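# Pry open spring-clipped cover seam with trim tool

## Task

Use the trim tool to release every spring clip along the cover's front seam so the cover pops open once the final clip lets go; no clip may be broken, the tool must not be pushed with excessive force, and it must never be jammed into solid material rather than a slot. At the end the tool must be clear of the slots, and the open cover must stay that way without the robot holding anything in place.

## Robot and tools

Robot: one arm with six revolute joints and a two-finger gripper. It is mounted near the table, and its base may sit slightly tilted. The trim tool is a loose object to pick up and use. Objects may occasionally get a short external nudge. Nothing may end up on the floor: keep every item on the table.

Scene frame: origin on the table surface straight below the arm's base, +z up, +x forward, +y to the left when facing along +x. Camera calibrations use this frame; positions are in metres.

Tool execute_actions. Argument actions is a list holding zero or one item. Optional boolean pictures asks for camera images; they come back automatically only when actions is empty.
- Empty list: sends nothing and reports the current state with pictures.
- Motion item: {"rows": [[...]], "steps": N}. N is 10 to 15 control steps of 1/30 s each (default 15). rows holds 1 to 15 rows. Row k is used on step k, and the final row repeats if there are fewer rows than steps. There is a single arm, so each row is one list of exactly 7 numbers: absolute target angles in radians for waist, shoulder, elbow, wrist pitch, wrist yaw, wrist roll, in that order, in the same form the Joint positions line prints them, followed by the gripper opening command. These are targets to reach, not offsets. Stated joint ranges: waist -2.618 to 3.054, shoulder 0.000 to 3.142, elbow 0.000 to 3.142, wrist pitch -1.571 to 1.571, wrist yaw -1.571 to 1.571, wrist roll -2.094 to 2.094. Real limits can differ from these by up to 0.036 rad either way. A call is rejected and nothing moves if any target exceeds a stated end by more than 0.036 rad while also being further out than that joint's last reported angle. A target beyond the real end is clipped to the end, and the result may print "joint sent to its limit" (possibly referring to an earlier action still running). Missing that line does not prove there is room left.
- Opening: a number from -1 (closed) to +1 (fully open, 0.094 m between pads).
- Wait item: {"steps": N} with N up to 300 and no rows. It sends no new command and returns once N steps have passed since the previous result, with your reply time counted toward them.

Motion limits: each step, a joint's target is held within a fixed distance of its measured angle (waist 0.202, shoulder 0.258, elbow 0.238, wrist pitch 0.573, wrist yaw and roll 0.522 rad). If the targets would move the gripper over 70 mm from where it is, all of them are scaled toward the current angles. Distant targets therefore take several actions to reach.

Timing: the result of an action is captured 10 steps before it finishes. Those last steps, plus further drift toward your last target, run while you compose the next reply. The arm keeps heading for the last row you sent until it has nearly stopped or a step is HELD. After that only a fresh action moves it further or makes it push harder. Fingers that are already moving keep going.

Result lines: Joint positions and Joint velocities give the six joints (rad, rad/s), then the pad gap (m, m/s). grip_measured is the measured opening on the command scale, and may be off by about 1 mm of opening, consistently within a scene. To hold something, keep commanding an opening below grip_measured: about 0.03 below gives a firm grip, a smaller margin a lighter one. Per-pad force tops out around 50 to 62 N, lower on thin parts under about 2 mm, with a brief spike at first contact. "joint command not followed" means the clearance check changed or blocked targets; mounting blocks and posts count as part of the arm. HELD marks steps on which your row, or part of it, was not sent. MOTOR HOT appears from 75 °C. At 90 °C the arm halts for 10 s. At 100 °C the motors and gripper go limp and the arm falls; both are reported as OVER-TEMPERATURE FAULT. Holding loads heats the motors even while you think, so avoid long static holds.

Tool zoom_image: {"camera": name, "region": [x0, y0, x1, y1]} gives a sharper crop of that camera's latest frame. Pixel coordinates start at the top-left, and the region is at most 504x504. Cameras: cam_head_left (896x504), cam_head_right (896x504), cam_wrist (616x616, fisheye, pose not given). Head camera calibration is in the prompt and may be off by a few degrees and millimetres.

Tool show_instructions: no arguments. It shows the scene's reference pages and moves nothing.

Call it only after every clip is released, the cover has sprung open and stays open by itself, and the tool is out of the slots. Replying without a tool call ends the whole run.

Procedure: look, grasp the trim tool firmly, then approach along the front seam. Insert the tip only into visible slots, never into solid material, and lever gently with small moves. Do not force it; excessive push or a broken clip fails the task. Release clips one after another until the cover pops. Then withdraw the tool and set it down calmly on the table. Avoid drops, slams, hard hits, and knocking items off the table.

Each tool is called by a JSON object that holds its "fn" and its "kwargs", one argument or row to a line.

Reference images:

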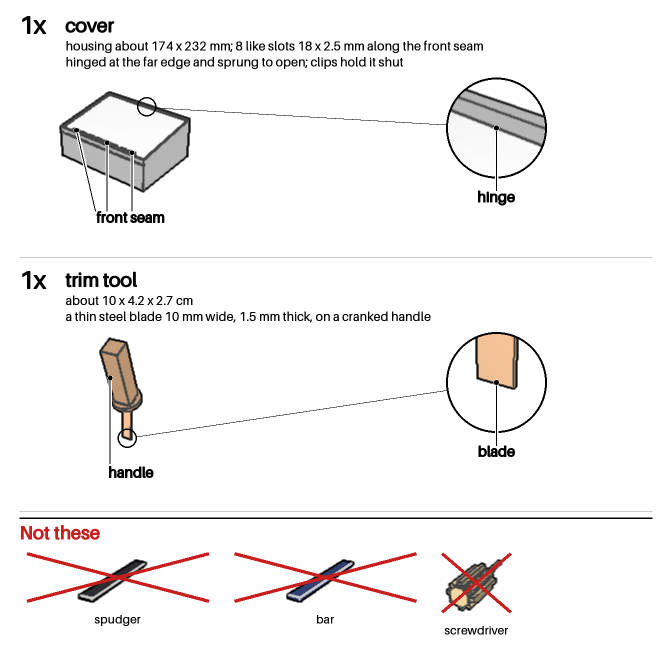

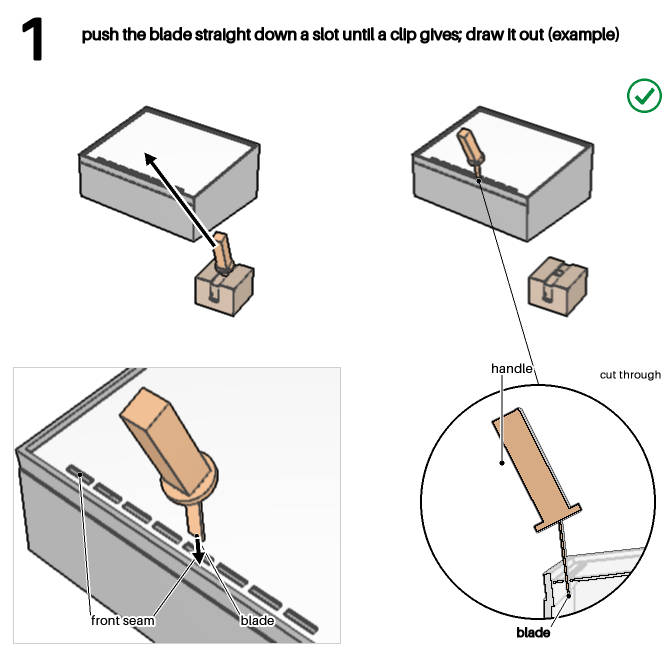

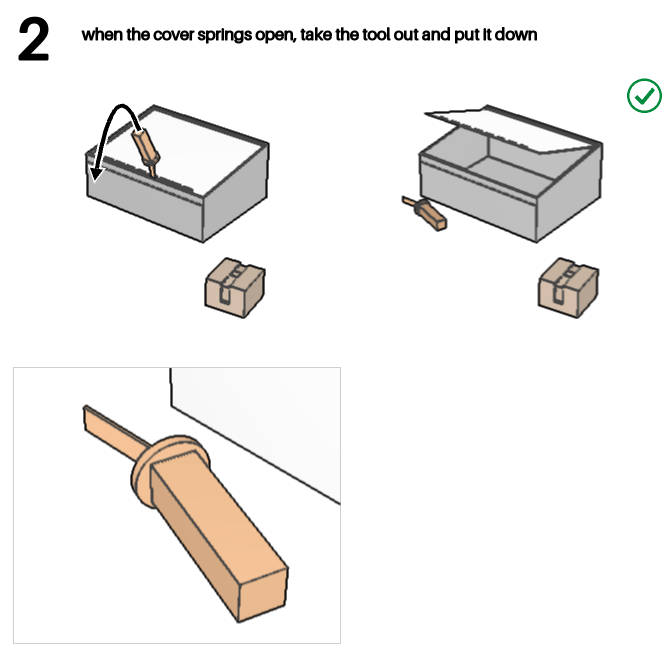

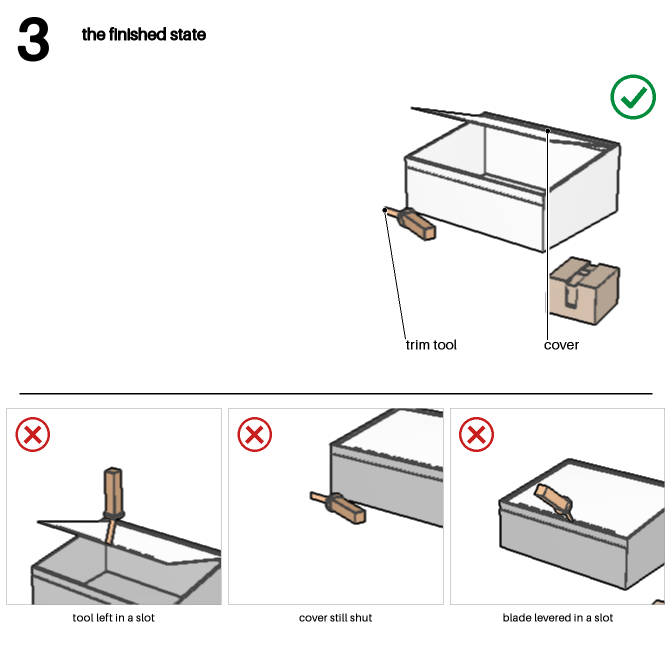

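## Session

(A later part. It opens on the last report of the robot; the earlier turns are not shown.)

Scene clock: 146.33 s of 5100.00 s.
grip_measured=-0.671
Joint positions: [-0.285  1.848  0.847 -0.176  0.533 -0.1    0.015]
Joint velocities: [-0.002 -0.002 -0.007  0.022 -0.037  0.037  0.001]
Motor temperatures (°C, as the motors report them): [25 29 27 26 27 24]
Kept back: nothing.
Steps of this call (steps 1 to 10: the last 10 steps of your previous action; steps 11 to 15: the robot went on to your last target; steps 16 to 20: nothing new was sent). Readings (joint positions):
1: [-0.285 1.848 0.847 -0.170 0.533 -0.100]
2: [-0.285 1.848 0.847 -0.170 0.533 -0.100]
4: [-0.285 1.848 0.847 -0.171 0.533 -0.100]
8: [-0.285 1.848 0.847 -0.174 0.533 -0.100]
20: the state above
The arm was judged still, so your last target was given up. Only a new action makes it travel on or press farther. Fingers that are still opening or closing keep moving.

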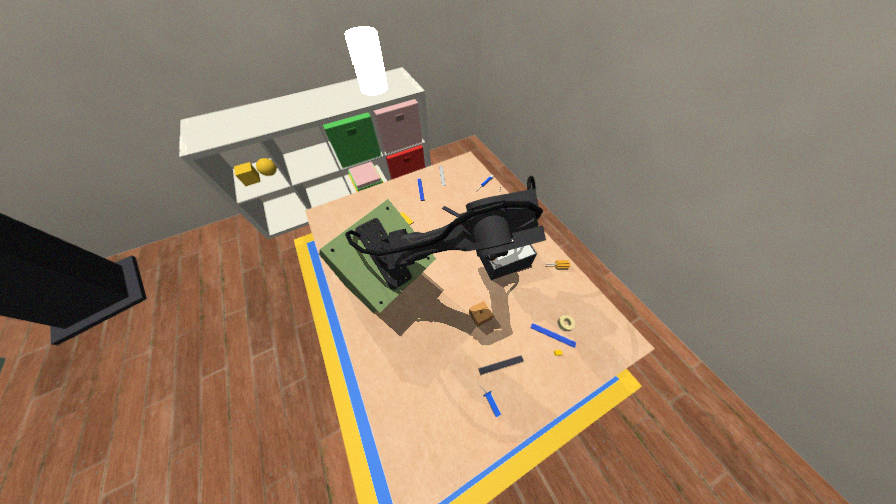

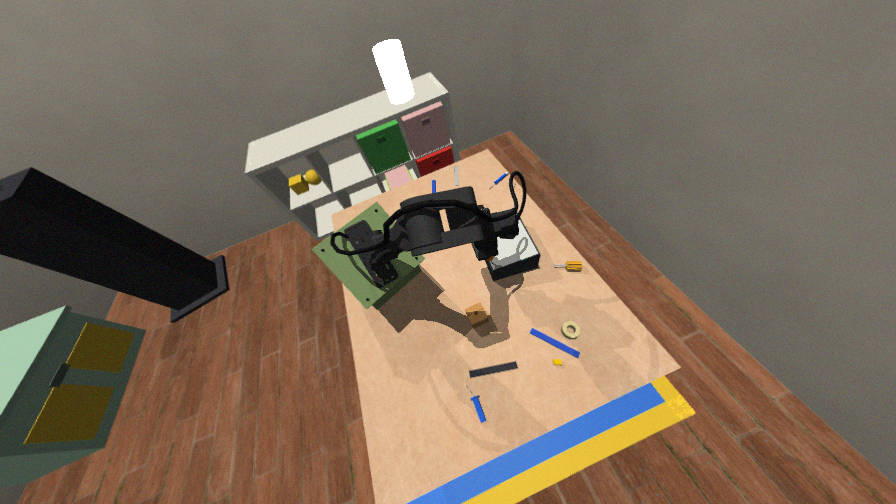

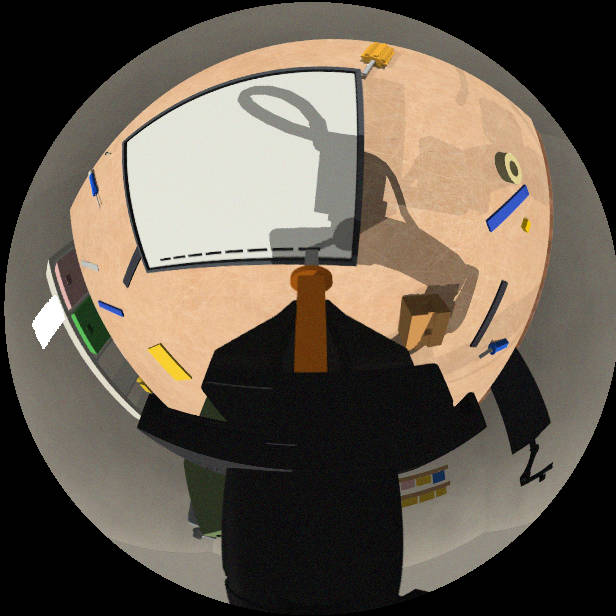

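{"fn": "execute_actions", "kwargs": {
  "actions": [
    {"rows":[[-0.284,1.864,0.86,-0.159,0.53,-0.1,-0.705],[-0.284,1.866,0.86,-0.156,0.53,-0.1,-0.705],[-0.284,1.8676,0.86,-0.1544,0.53,-0.1,-0.705],[-0.284,1.8692,0.86,-0.1528,0.53,-0.1,-0.705],[-0.284,1.8708,0.86,-0.1511,0.53,-0.1,-0.705],[-0.284,1.8724,0.86,-0.1495,0.53,-0.1,-0.705],[-0.284,1.874,0.86,-0.1479,0.53,-0.1,-0.705],[-0.284,1.8756,0.86,-0.1462,0.53,-0.1,-0.705],[-0.284,1.8772,0.86,-0.1446,0.53,-0.1,-0.705],[-0.284,1.8788,0.86,-0.143,0.53,-0.1,-0.705],[-0.284,1.8804,0.86,-0.1413,0.53,-0.1,-0.705],[-0.284,1.882,0.86,-0.1397,0.53,-0.1,-0.705]],"steps":13}
  ]
}}

{"fn": "execute_actions", "kwargs": {
  "actions": [
    {"steps":22}
  ],
  "pictures": true
}}

{"fn": "zoom_image", "kwargs": {
  "camera": "cam_wrist",
  "region": [286, 232, 346, 262]
}}

Scene clock: 148.27 s of 5100.00 s.
grip_measured=-0.671
Joint positions: [-0.285  1.848  0.847 -0.174  0.533 -0.1    0.015]
Joint velocities: [ 0.007  0.012 -0.002  0.022 -0.037 -0.007 -0.   ]
Motor temperatures (°C, as the motors report them): [25 29 27 26 27 24]
Steps of this call (steps 1 to 55: nothing new was sent; steps 56 to 58: the first 3 steps of this action). Readings (joint positions):
56: [-0.285 1.848 0.847 -0.175 0.533 -0.100]
57: [-0.285 1.848 0.847 -0.175 0.533 -0.100]
58: the state above

Scene clock: 149.00 s of 5100.00 s.
grip_measured=-0.671
Joint positions: [-0.285  1.866  0.847 -0.154  0.534 -0.1    0.015]
Joint velocities: [ 0.012 -0.002  0.002 -0.095 -0.095  0.022  0.   ]
Motor temperatures (°C, as the motors report them): [25 29 27 26 27 24]
Kept back: nothing.
Steps of this call (steps 1 to 10: the last 10 steps of your previous action; steps 11 to 22: the robot went on to your last target). Readings (joint positions):
1: [-0.285 1.848 0.847 -0.172 0.533 -0.100]
2: [-0.285 1.848 0.847 -0.171 0.533 -0.100]
4: [-0.285 1.849 0.847 -0.168 0.533 -0.100]
8: [-0.285 1.857 0.847 -0.162 0.534 -0.100]
22: the state above

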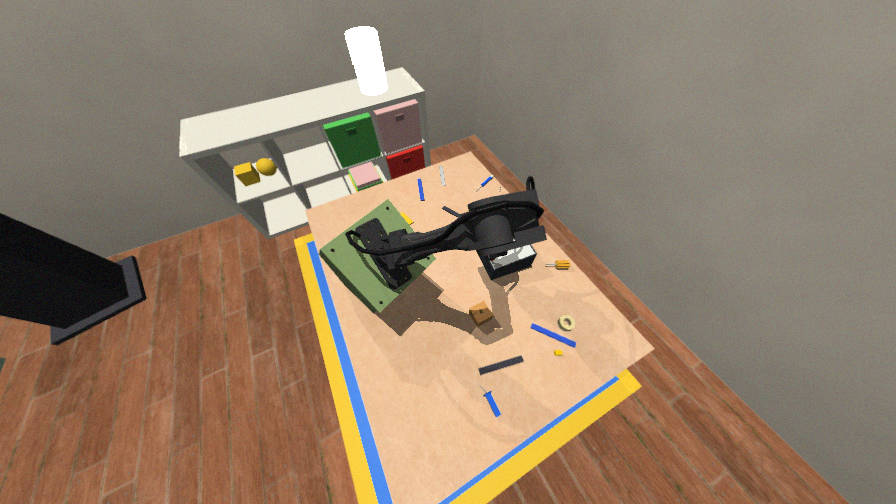

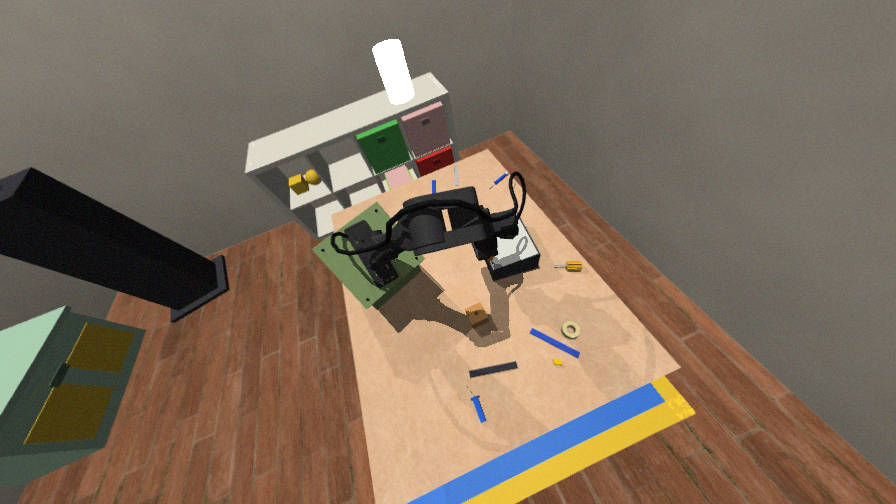

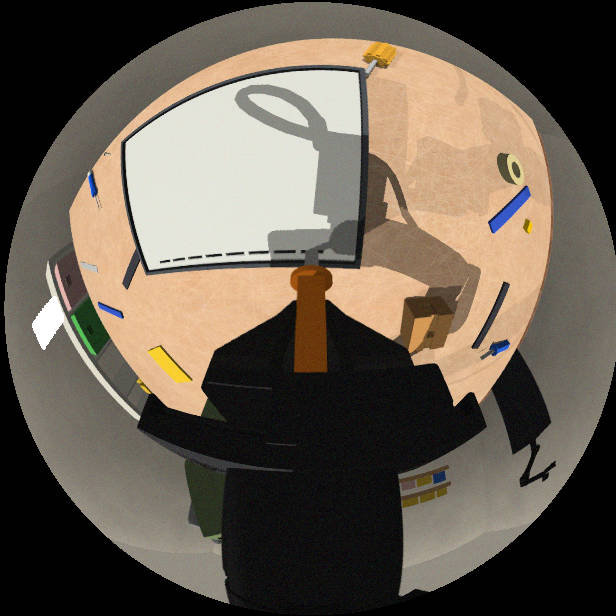

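Region (286, 232, 346, 262) of cam_wrist's 616x616 image, scaled by 8.400, with more detail than that image has.

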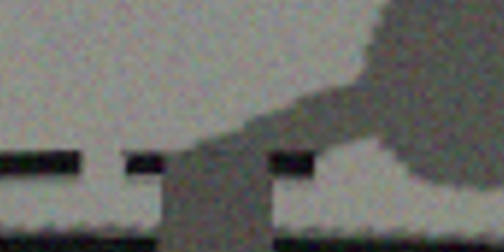

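{"fn": "execute_actions", "kwargs": {
  "actions": []
}}

Scene clock: 151.83 s of 5100.00 s.
grip_measured=-0.671
Joint positions: [-0.285  1.866  0.847 -0.154  0.534 -0.1    0.015]
Joint velocities: [-0.002  0.007 -0.017  0.037 -0.037 -0.051 -0.   ]
Motor temperatures (°C, as the motors report them): [25 29 27 26 27 24]
Kept back: nothing.
Steps of this call (steps 1 to 15: the robot went on to your last target; steps 16 to 85: nothing new was sent). Readings (joint positions):
1: [-0.285 1.866 0.847 -0.154 0.534 -0.100]
2: [-0.285 1.866 0.847 -0.154 0.534 -0.100]
4: [-0.285 1.866 0.847 -0.154 0.534 -0.100]
8: [-0.285 1.866 0.847 -0.154 0.534 -0.100]
85: the state above
The arm was judged still, so your last target was given up. Only a new action makes it travel on or press farther. Fingers that are still opening or closing keep moving.

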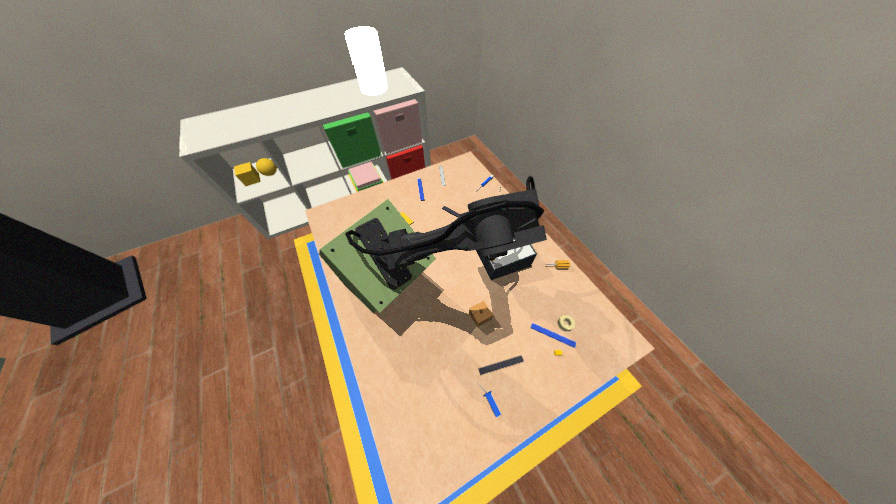

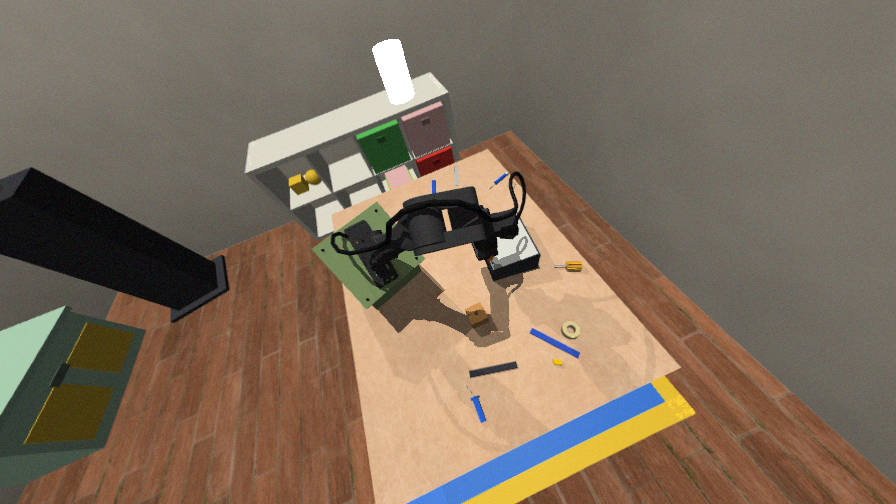

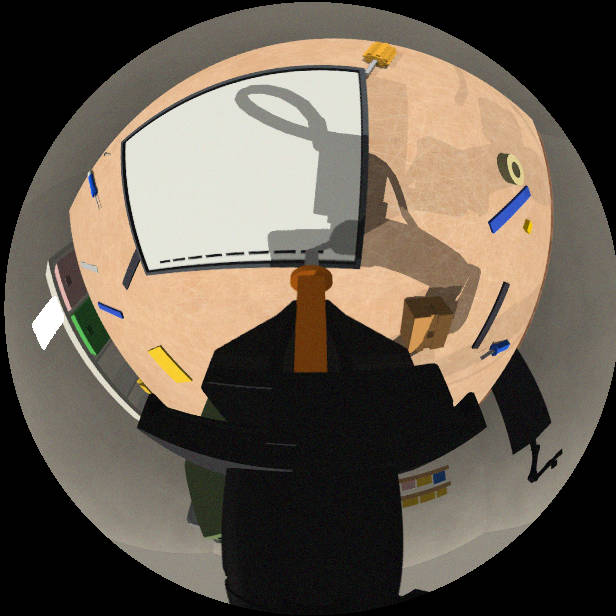

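{"fn": "zoom_image", "kwargs": {
  "camera": "cam_wrist",
  "region": [266,222,366,272]
}}

Region (266, 222, 366, 272) of cam_wrist's 616x616 image, scaled by 5.040, with more detail than that image has.

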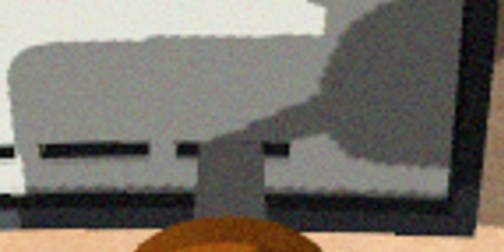

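{"fn": "execute_actions", "kwargs": {
  "actions": [
    {"rows":[[-0.284,1.884,0.86,-0.139,0.53,-0.1,-0.705],[-0.284,1.886,0.86,-0.137,0.53,-0.1,-0.705],[-0.284,1.888,0.86,-0.135,0.53,-0.1,-0.705],[-0.284,1.890,0.86,-0.133,0.53,-0.1,-0.705],[-0.284,1.892,0.86,-0.131,0.53,-0.1,-0.705],[-0.284,1.894,0.86,-0.129,0.53,-0.1,-0.705],[-0.284,1.896,0.86,-0.127,0.53,-0.1,-0.705],[-0.284,1.898,0.86,-0.125,0.53,-0.1,-0.705]],"steps":12}
  ]
}}

{"fn": "execute_actions", "kwargs": {
  "actions": [
    {"steps":20}
  ],
  "pictures": true
}}

{"fn": "zoom_image", "kwargs": {
  "camera": "cam_wrist",
  "region": [266,222,366,272]
}}

Scene clock: 160.03 s of 5100.00 s.
grip_measured=-0.671
Joint positions: [-0.285  1.866  0.847 -0.153  0.534 -0.1    0.015]
Joint velocities: [-0.002 -0.017 -0.002 -0.051  0.037 -0.037  0.001]
Motor temperatures (°C, as the motors report them): [25 29 27 26 27 24]
Steps of this call (steps 1 to 90: nothing new was sent; then 5.13 s passed at rest; steps 91 to 92: the first 2 steps of this action). Readings (joint positions):
91: [-0.285 1.866 0.847 -0.154 0.534 -0.100]
92: the state above

Scene clock: 160.70 s of 5100.00 s.
grip_measured=-0.671
Joint positions: [-0.285  1.879  0.847 -0.142  0.534 -0.1    0.015]
Joint velocities: [ 0.002  0.002 -0.012 -0.037  0.051 -0.022 -0.   ]
Motor temperatures (°C, as the motors report them): [25 29 27 26 27 24]
Kept back: nothing.
Steps of this call (steps 1 to 10: the last 10 steps of your previous action; steps 11 to 20: the robot went on to your last target). Readings (joint positions):
1: [-0.285 1.866 0.847 -0.153 0.534 -0.100]
2: [-0.285 1.866 0.847 -0.152 0.534 -0.100]
4: [-0.285 1.869 0.847 -0.150 0.534 -0.100]
8: [-0.285 1.879 0.847 -0.142 0.534 -0.100]
20: the state above

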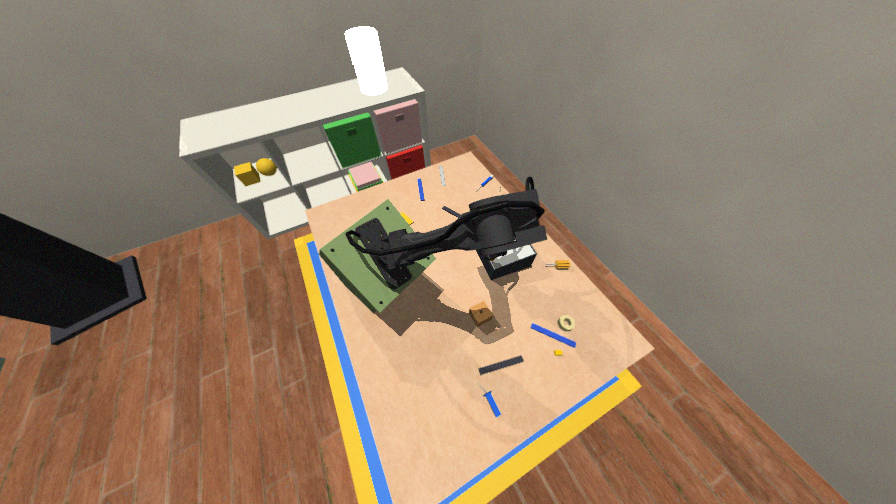

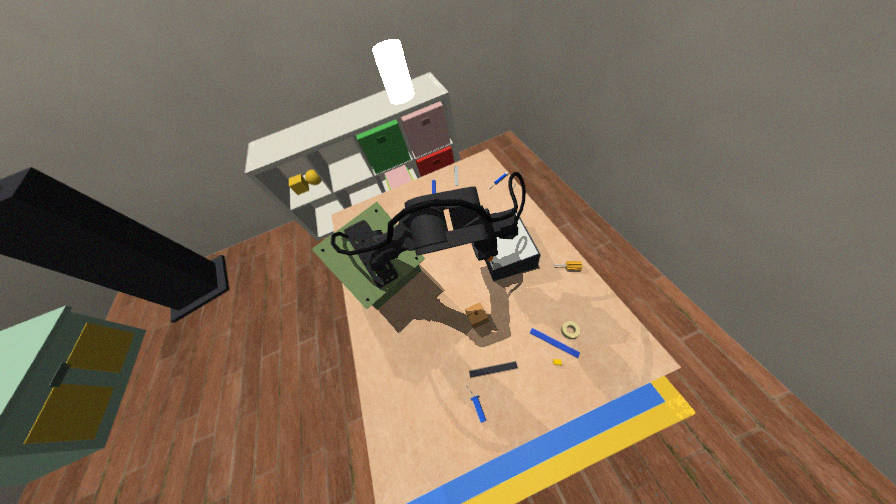

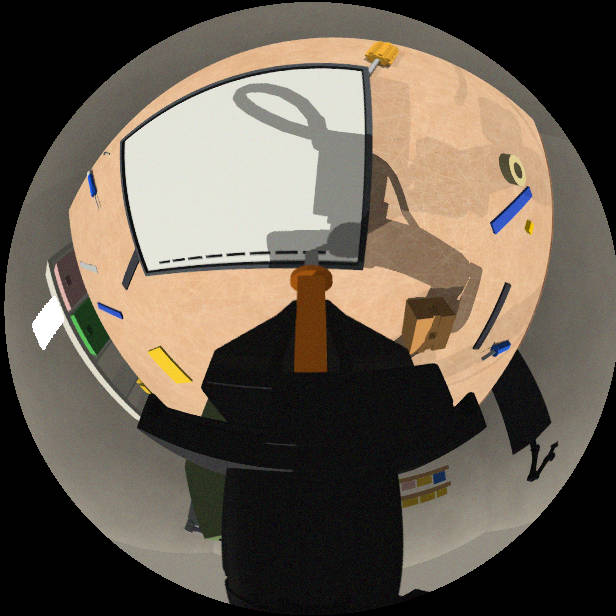

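Region (266, 222, 366, 272) of cam_wrist's 616x616 image, scaled by 5.040, with more detail than that image has.

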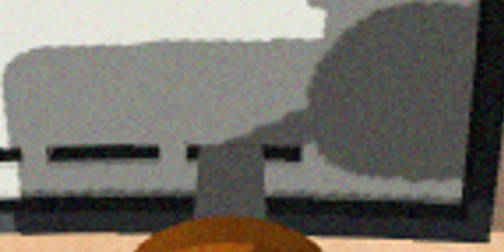

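{"fn": "execute_actions", "kwargs": {
  "actions": [
    {"rows":[[-0.290,1.898,0.86,-0.126,0.53,-0.1,-0.705],[-0.291,1.900,0.86,-0.124,0.53,-0.101,-0.705],[-0.292,1.902,0.86,-0.122,0.53,-0.102,-0.705],[-0.293,1.904,0.86,-0.119,0.53,-0.103,-0.705],[-0.294,1.906,0.86,-0.117,0.53,-0.104,-0.705],[-0.295,1.908,0.86,-0.114,0.53,-0.105,-0.705],[-0.296,1.910,0.86,-0.112,0.53,-0.106,-0.705],[-0.297,1.911,0.86,-0.110,0.53,-0.108,-0.705]],"steps":12}
  ]
}}

{"fn": "execute_actions", "kwargs": {
  "actions": [
    {"steps":20}
  ],
  "pictures": true
}}

{"fn": "zoom_image", "kwargs": {
  "camera": "cam_wrist",
  "region": [266,222,366,272]
}}

Scene clock: 161.53 s of 5100.00 s.
grip_measured=-0.671
Joint positions: [-0.285  1.879  0.847 -0.142  0.534 -0.1    0.015]
Joint velocities: [-0.012  0.002 -0.002 -0.066  0.051 -0.051  0.001]
Motor temperatures (°C, as the motors report them): [25 29 27 26 27 24]
Steps of this call (steps 1 to 15: the robot went on to your last target; steps 16 to 23: nothing new was sent; steps 24 to 25: the first 2 steps of this action). Readings (joint positions):
24: [-0.285 1.879 0.847 -0.142 0.534 -0.100]
25: the state above

Scene clock: 162.20 s of 5100.00 s.
grip_measured=-0.671
Joint positions: [-0.285  1.883  0.847 -0.138  0.534 -0.1    0.015]
Joint velocities: [ 0.012 -0.012 -0.002 -0.022  0.007  0.022 -0.   ]
Motor temperatures (°C, as the motors report them): [25 29 27 26 27 24]
Kept back: nothing.
Steps of this call (steps 1 to 10: the last 10 steps of your previous action; steps 11 to 15: the robot went on to your last target; steps 16 to 20: nothing new was sent). Readings (joint positions):
1: [-0.285 1.879 0.847 -0.142 0.534 -0.100]
2: [-0.285 1.879 0.847 -0.142 0.534 -0.100]
4: [-0.285 1.879 0.847 -0.142 0.534 -0.100]
8: [-0.285 1.883 0.847 -0.138 0.534 -0.100]
20: the state above
The arm was judged still, so your last target was given up. Only a new action makes it travel on or press farther. Fingers that are still opening or closing keep moving.

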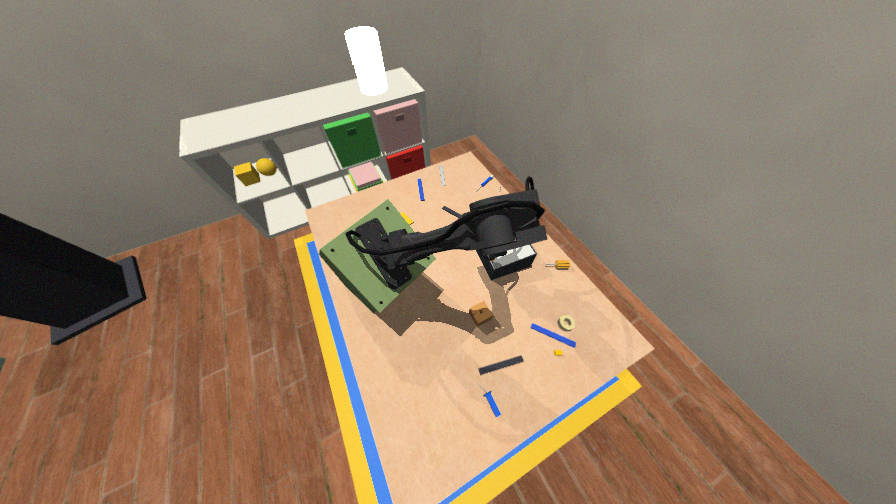

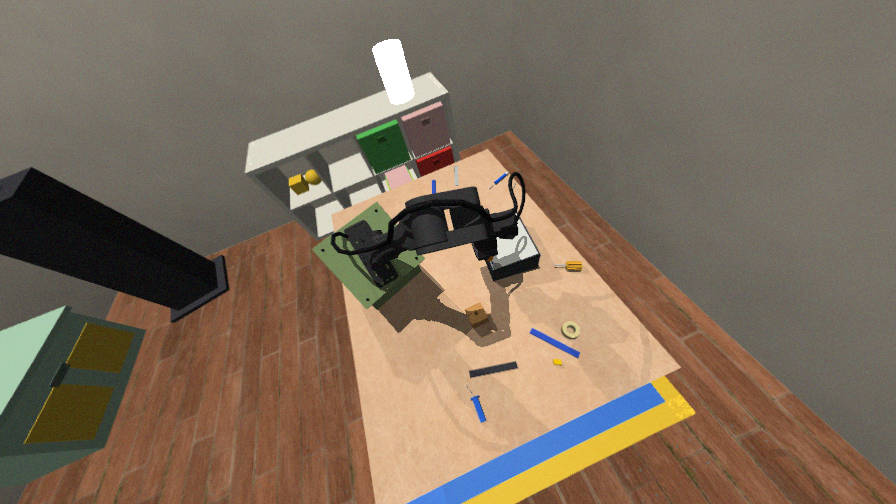

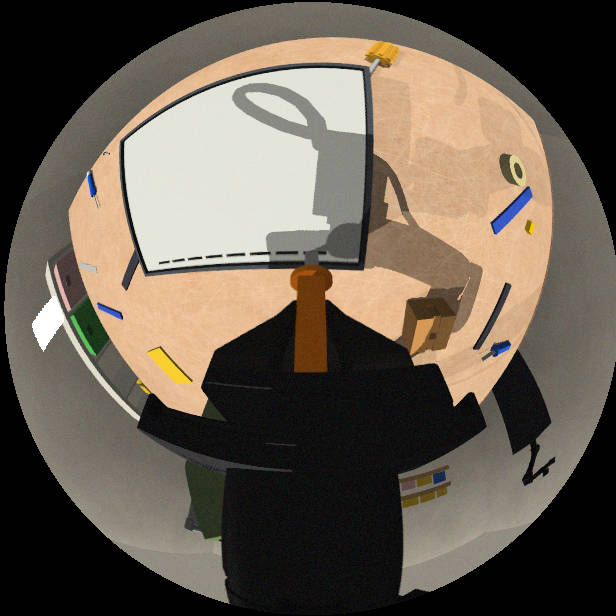

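Region (266, 222, 366, 272) of cam_wrist's 616x616 image, scaled by 5.040, with more detail than that image has.

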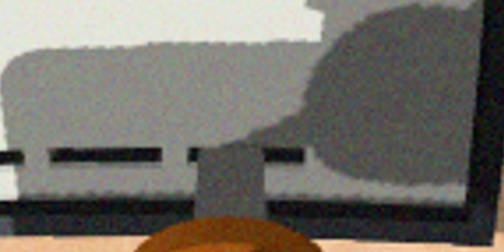

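{"fn": "execute_actions", "kwargs": {
  "actions": [
    {"rows":[[-0.297,1.905,0.86,-0.116,0.53,-0.105,-0.705],[-0.297,1.908,0.86,-0.113,0.53,-0.106,-0.705],[-0.298,1.911,0.86,-0.110,0.53,-0.107,-0.705],[-0.298,1.913,0.86,-0.108,0.53,-0.108,-0.705],[-0.299,1.915,0.86,-0.106,0.53,-0.108,-0.705],[-0.299,1.917,0.86,-0.104,0.53,-0.108,-0.705],[-0.300,1.919,0.86,-0.102,0.53,-0.108,-0.705],[-0.300,1.921,0.86,-0.100,0.53,-0.108,-0.705]],"steps":14}
  ]
}}

{"fn": "execute_actions", "kwargs": {
  "actions": [
    {"steps":20}
  ],
  "pictures": true
}}

{"fn": "zoom_image", "kwargs": {
  "camera": "cam_wrist",
  "region": [266,222,366,272]
}}

Scene clock: 164.97 s of 5100.00 s.
grip_measured=-0.671
Joint positions: [-0.285  1.883  0.847 -0.137  0.534 -0.1    0.015]
Joint velocities: [-0.022  0.002 -0.002  0.022  0.022  0.037 -0.   ]
Motor temperatures (°C, as the motors report them): [25 28 26 26 27 24]
Steps of this call (steps 1 to 79: nothing new was sent; steps 80 to 83: the first 4 steps of this action). Readings (joint positions):
80: [-0.285 1.883 0.847 -0.138 0.534 -0.100]
81: [-0.285 1.883 0.847 -0.138 0.534 -0.100]
83: the state above

Scene clock: 165.63 s of 5100.00 s.
grip_measured=-0.671
Joint positions: [-0.289  1.899  0.847 -0.117  0.535 -0.102  0.015]
Joint velocities: [ 0.007  0.002  0.007  0.007  0.007  0.007 -0.   ]
Motor temperatures (°C, as the motors report them): [25 28 26 26 27 24]
Kept back: nothing.
Steps of this call (steps 1 to 10: the last 10 steps of your previous action; steps 11 to 20: the robot went on to your last target). Readings (joint positions):
1: [-0.285 1.883 0.847 -0.137 0.534 -0.100]
2: [-0.285 1.883 0.847 -0.137 0.534 -0.100]
4: [-0.285 1.884 0.847 -0.137 0.535 -0.100]
8: [-0.288 1.896 0.847 -0.121 0.535 -0.101]
20: the state above

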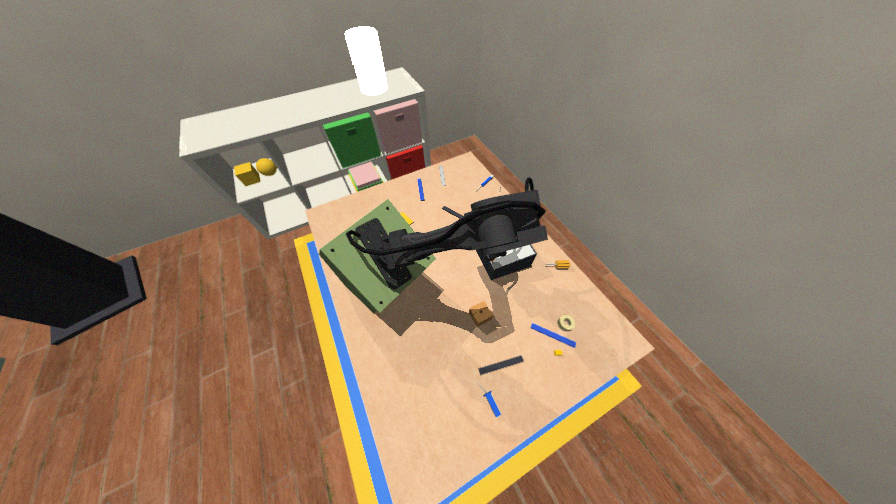

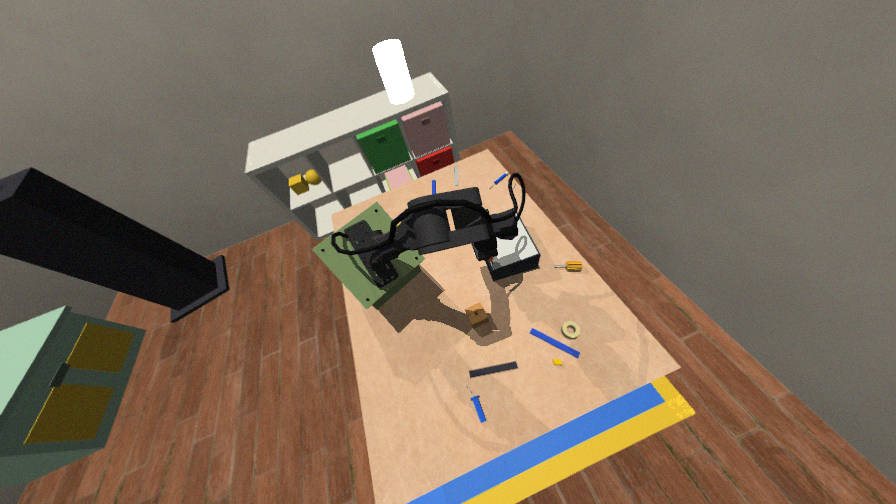

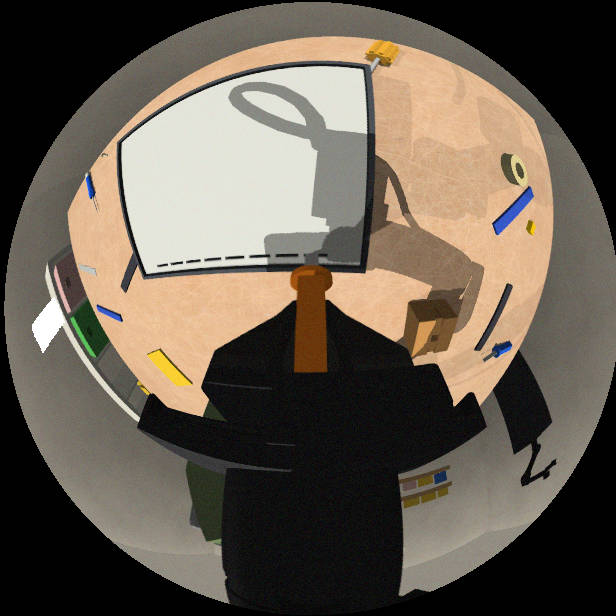

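Region (266, 222, 366, 272) of cam_wrist's 616x616 image, scaled by 5.040, with more detail than that image has.

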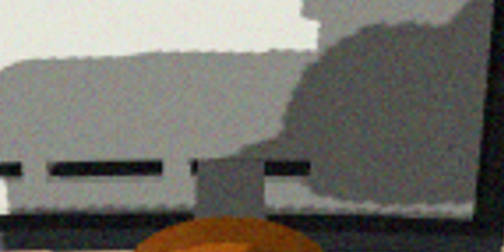

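{"fn": "execute_actions", "kwargs": {
  "actions": [
    {"rows":[[-0.300,1.917,0.86,-0.104,0.53,-0.108,-0.705],[-0.302,1.920,0.86,-0.101,0.53,-0.109,-0.705],[-0.304,1.922,0.86,-0.099,0.53,-0.110,-0.705],[-0.306,1.924,0.86,-0.096,0.53,-0.111,-0.705],[-0.308,1.926,0.86,-0.094,0.53,-0.112,-0.705],[-0.310,1.928,0.86,-0.091,0.53,-0.113,-0.705],[-0.311,1.930,0.86,-0.089,0.53,-0.114,-0.705],[-0.312,1.932,0.86,-0.087,0.53,-0.115,-0.705]],"steps":14}
  ]
}}

{"fn": "execute_actions", "kwargs": {
  "actions": [
    {"steps":20}
  ],
  "pictures": true
}}

{"fn": "zoom_image", "kwargs": {
  "camera": "cam_wrist",
  "region": [266,222,366,272]
}}

Scene clock: 166.53 s of 5100.00 s.
grip_measured=-0.671
Joint positions: [-0.29   1.899  0.847 -0.117  0.535 -0.103  0.015]
Joint velocities: [-0.032 -0.007 -0.007  0.051 -0.037 -0.022 -0.   ]
Motor temperatures (°C, as the motors report them): [25 28 26 26 27 24]
Steps of this call (steps 1 to 15: the robot went on to your last target; steps 16 to 23: nothing new was sent; steps 24 to 27: the first 4 steps of this action). Readings (joint positions):
24: [-0.289 1.899 0.847 -0.117 0.535 -0.102]
25: [-0.289 1.899 0.847 -0.117 0.535 -0.102]
27: the state above

Scene clock: 167.20 s of 5100.00 s.
grip_measured=-0.671
Joint positions: [-0.292  1.899  0.847 -0.116  0.532 -0.108  0.015]
Joint velocities: [-0.007 -0.012 -0.017  0.007  0.022  0.037  0.001]
Motor temperatures (°C, as the motors report them): [25 28 26 26 27 24]
Kept back: nothing.
Steps of this call (steps 1 to 10: the last 10 steps of your previous action; steps 11 to 15: the robot went on to your last target; steps 16 to 20: nothing new was sent). Readings (joint positions):
1: [-0.291 1.899 0.847 -0.116 0.534 -0.103]
2: [-0.292 1.899 0.847 -0.116 0.532 -0.104]
4: [-0.292 1.899 0.847 -0.116 0.532 -0.106]
8: [-0.292 1.899 0.847 -0.116 0.532 -0.107]
20: the state above
The arm was judged still, so your last target was given up. Only a new action makes it travel on or press farther. Fingers that are still opening or closing keep moving.

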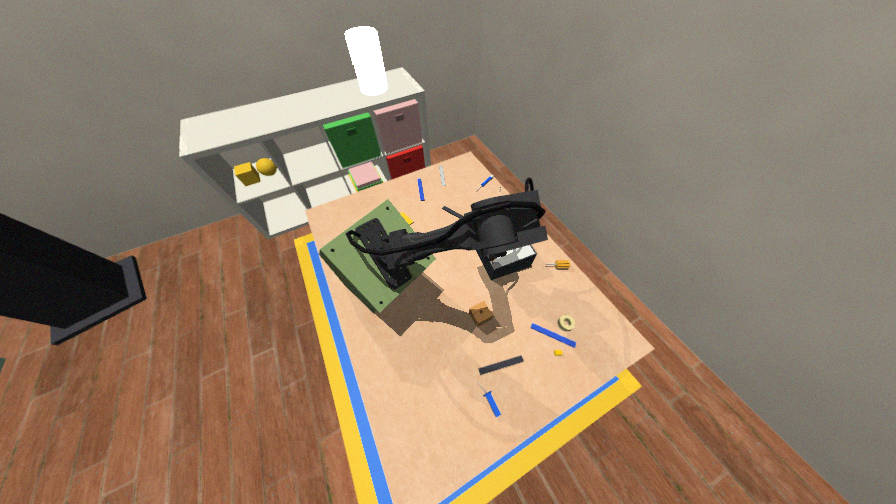

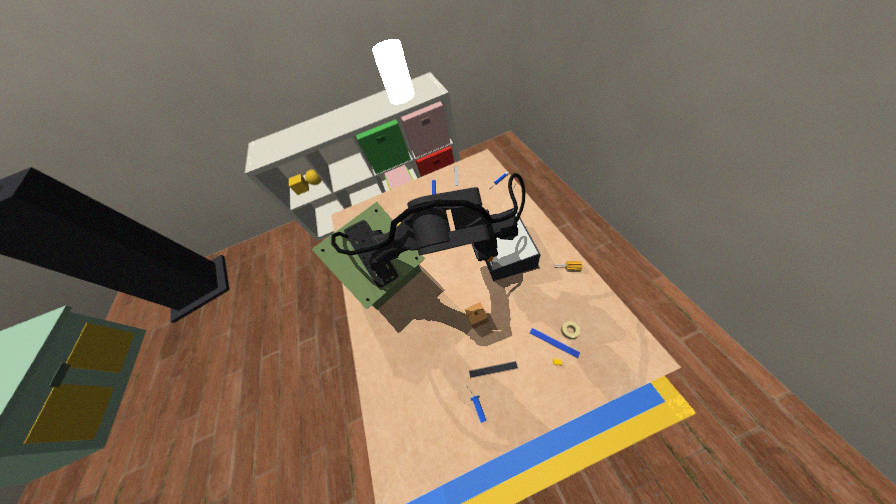

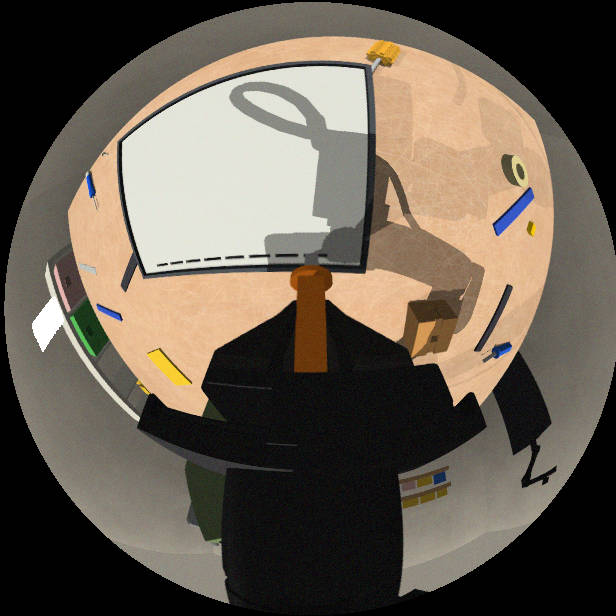

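Region (266, 222, 366, 272) of cam_wrist's 616x616 image, scaled by 5.040, with more detail than that image has.

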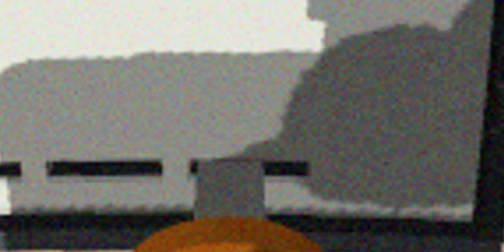

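{"fn": "execute_actions", "kwargs": {
  "actions": [
    {"rows":[[-0.300,1.915,0.86,-0.102,0.53,-0.112,-0.705],[-0.302,1.920,0.86,-0.099,0.53,-0.112,-0.705],[-0.304,1.924,0.86,-0.096,0.53,-0.112,-0.705],[-0.304,1.928,0.86,-0.094,0.53,-0.112,-0.705],[-0.304,1.931,0.86,-0.092,0.53,-0.112,-0.705],[-0.304,1.934,0.86,-0.092,0.53,-0.112,-0.705],[-0.304,1.936,0.86,-0.092,0.53,-0.112,-0.705],[-0.304,1.938,0.86,-0.092,0.53,-0.112,-0.705],[-0.304,1.940,0.86,-0.092,0.53,-0.112,-0.705],[-0.304,1.942,0.86,-0.092,0.53,-0.112,-0.705]],"steps":15}
  ]
}}

{"fn": "execute_actions", "kwargs": {
  "actions": [
    {"steps":20}
  ],
  "pictures": true
}}

{"fn": "zoom_image", "kwargs": {
  "camera": "cam_wrist",
  "region": [266,222,366,272]
}}

Scene clock: 168.23 s of 5100.00 s.
grip_measured=-0.671
Joint positions: [-0.292  1.899  0.847 -0.116  0.532 -0.108  0.015]
Joint velocities: [-0.007 -0.002  0.012  0.007  0.051  0.022  0.001]
Motor temperatures (°C, as the motors report them): [25 28 26 26 27 24]
Steps of this call (steps 1 to 26: nothing new was sent; steps 27 to 31: the first 5 steps of this action). Readings (joint positions):
27: [-0.292 1.899 0.847 -0.116 0.532 -0.108]
28: [-0.292 1.899 0.847 -0.116 0.532 -0.108]
30: [-0.292 1.899 0.847 -0.116 0.532 -0.108]
31: the state above

Scene clock: 168.90 s of 5100.00 s.
grip_measured=-0.671
Joint positions: [-0.292  1.9    0.847 -0.116  0.532 -0.108  0.015]
Joint velocities: [-0.002 -0.007  0.007 -0.022 -0.066 -0.007 -0.001]
Motor temperatures (°C, as the motors report them): [25 28 26 26 27 24]
Kept back: nothing.
Steps of this call (steps 1 to 10: the last 10 steps of your previous action; steps 11 to 15: the robot went on to your last target; steps 16 to 20: nothing new was sent). Readings (joint positions):
1: [-0.292 1.899 0.847 -0.116 0.532 -0.108]
2: [-0.292 1.899 0.847 -0.116 0.532 -0.108]
4: [-0.292 1.900 0.847 -0.116 0.532 -0.108]
8: [-0.292 1.900 0.847 -0.116 0.532 -0.108]
20: the state above
The arm was judged still, so your last target was given up. Only a new action makes it travel on or press farther. Fingers that are still opening or closing keep moving.

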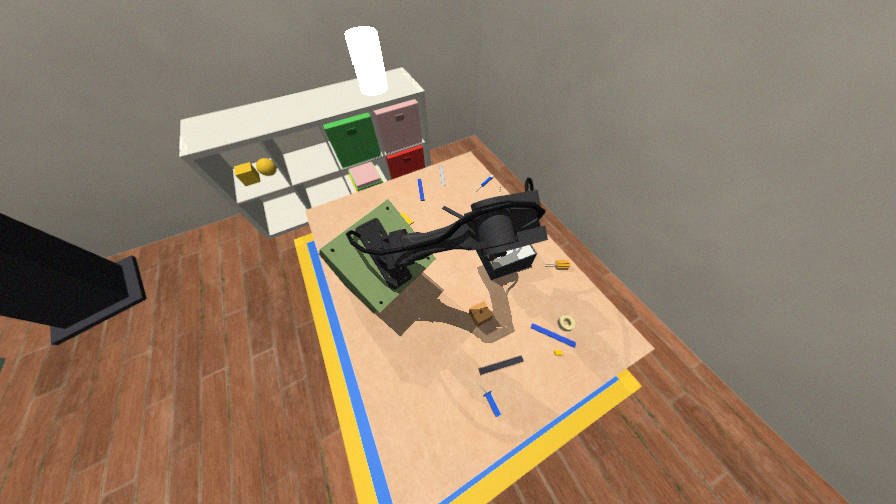

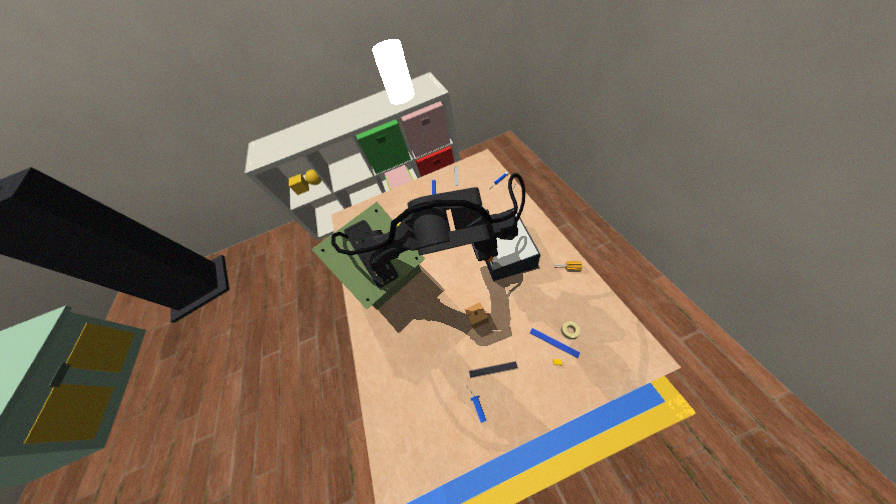

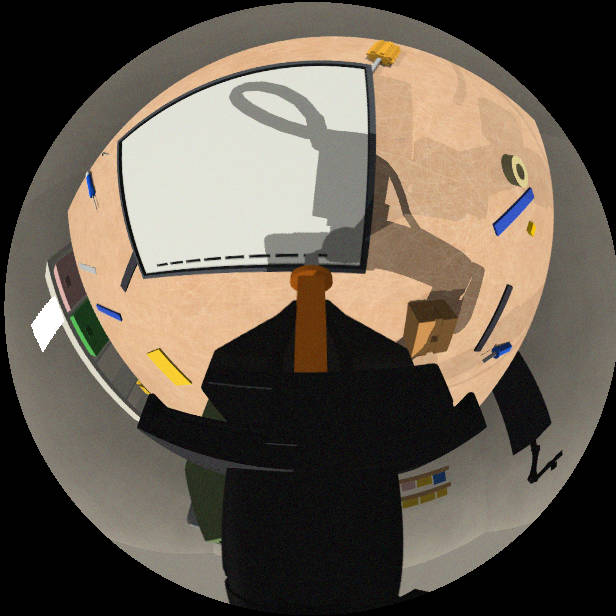

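Region (266, 222, 366, 272) of cam_wrist's 616x616 image, scaled by 5.040, with more detail than that image has.

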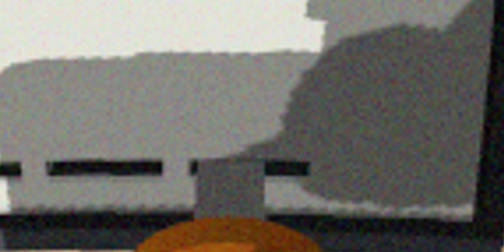

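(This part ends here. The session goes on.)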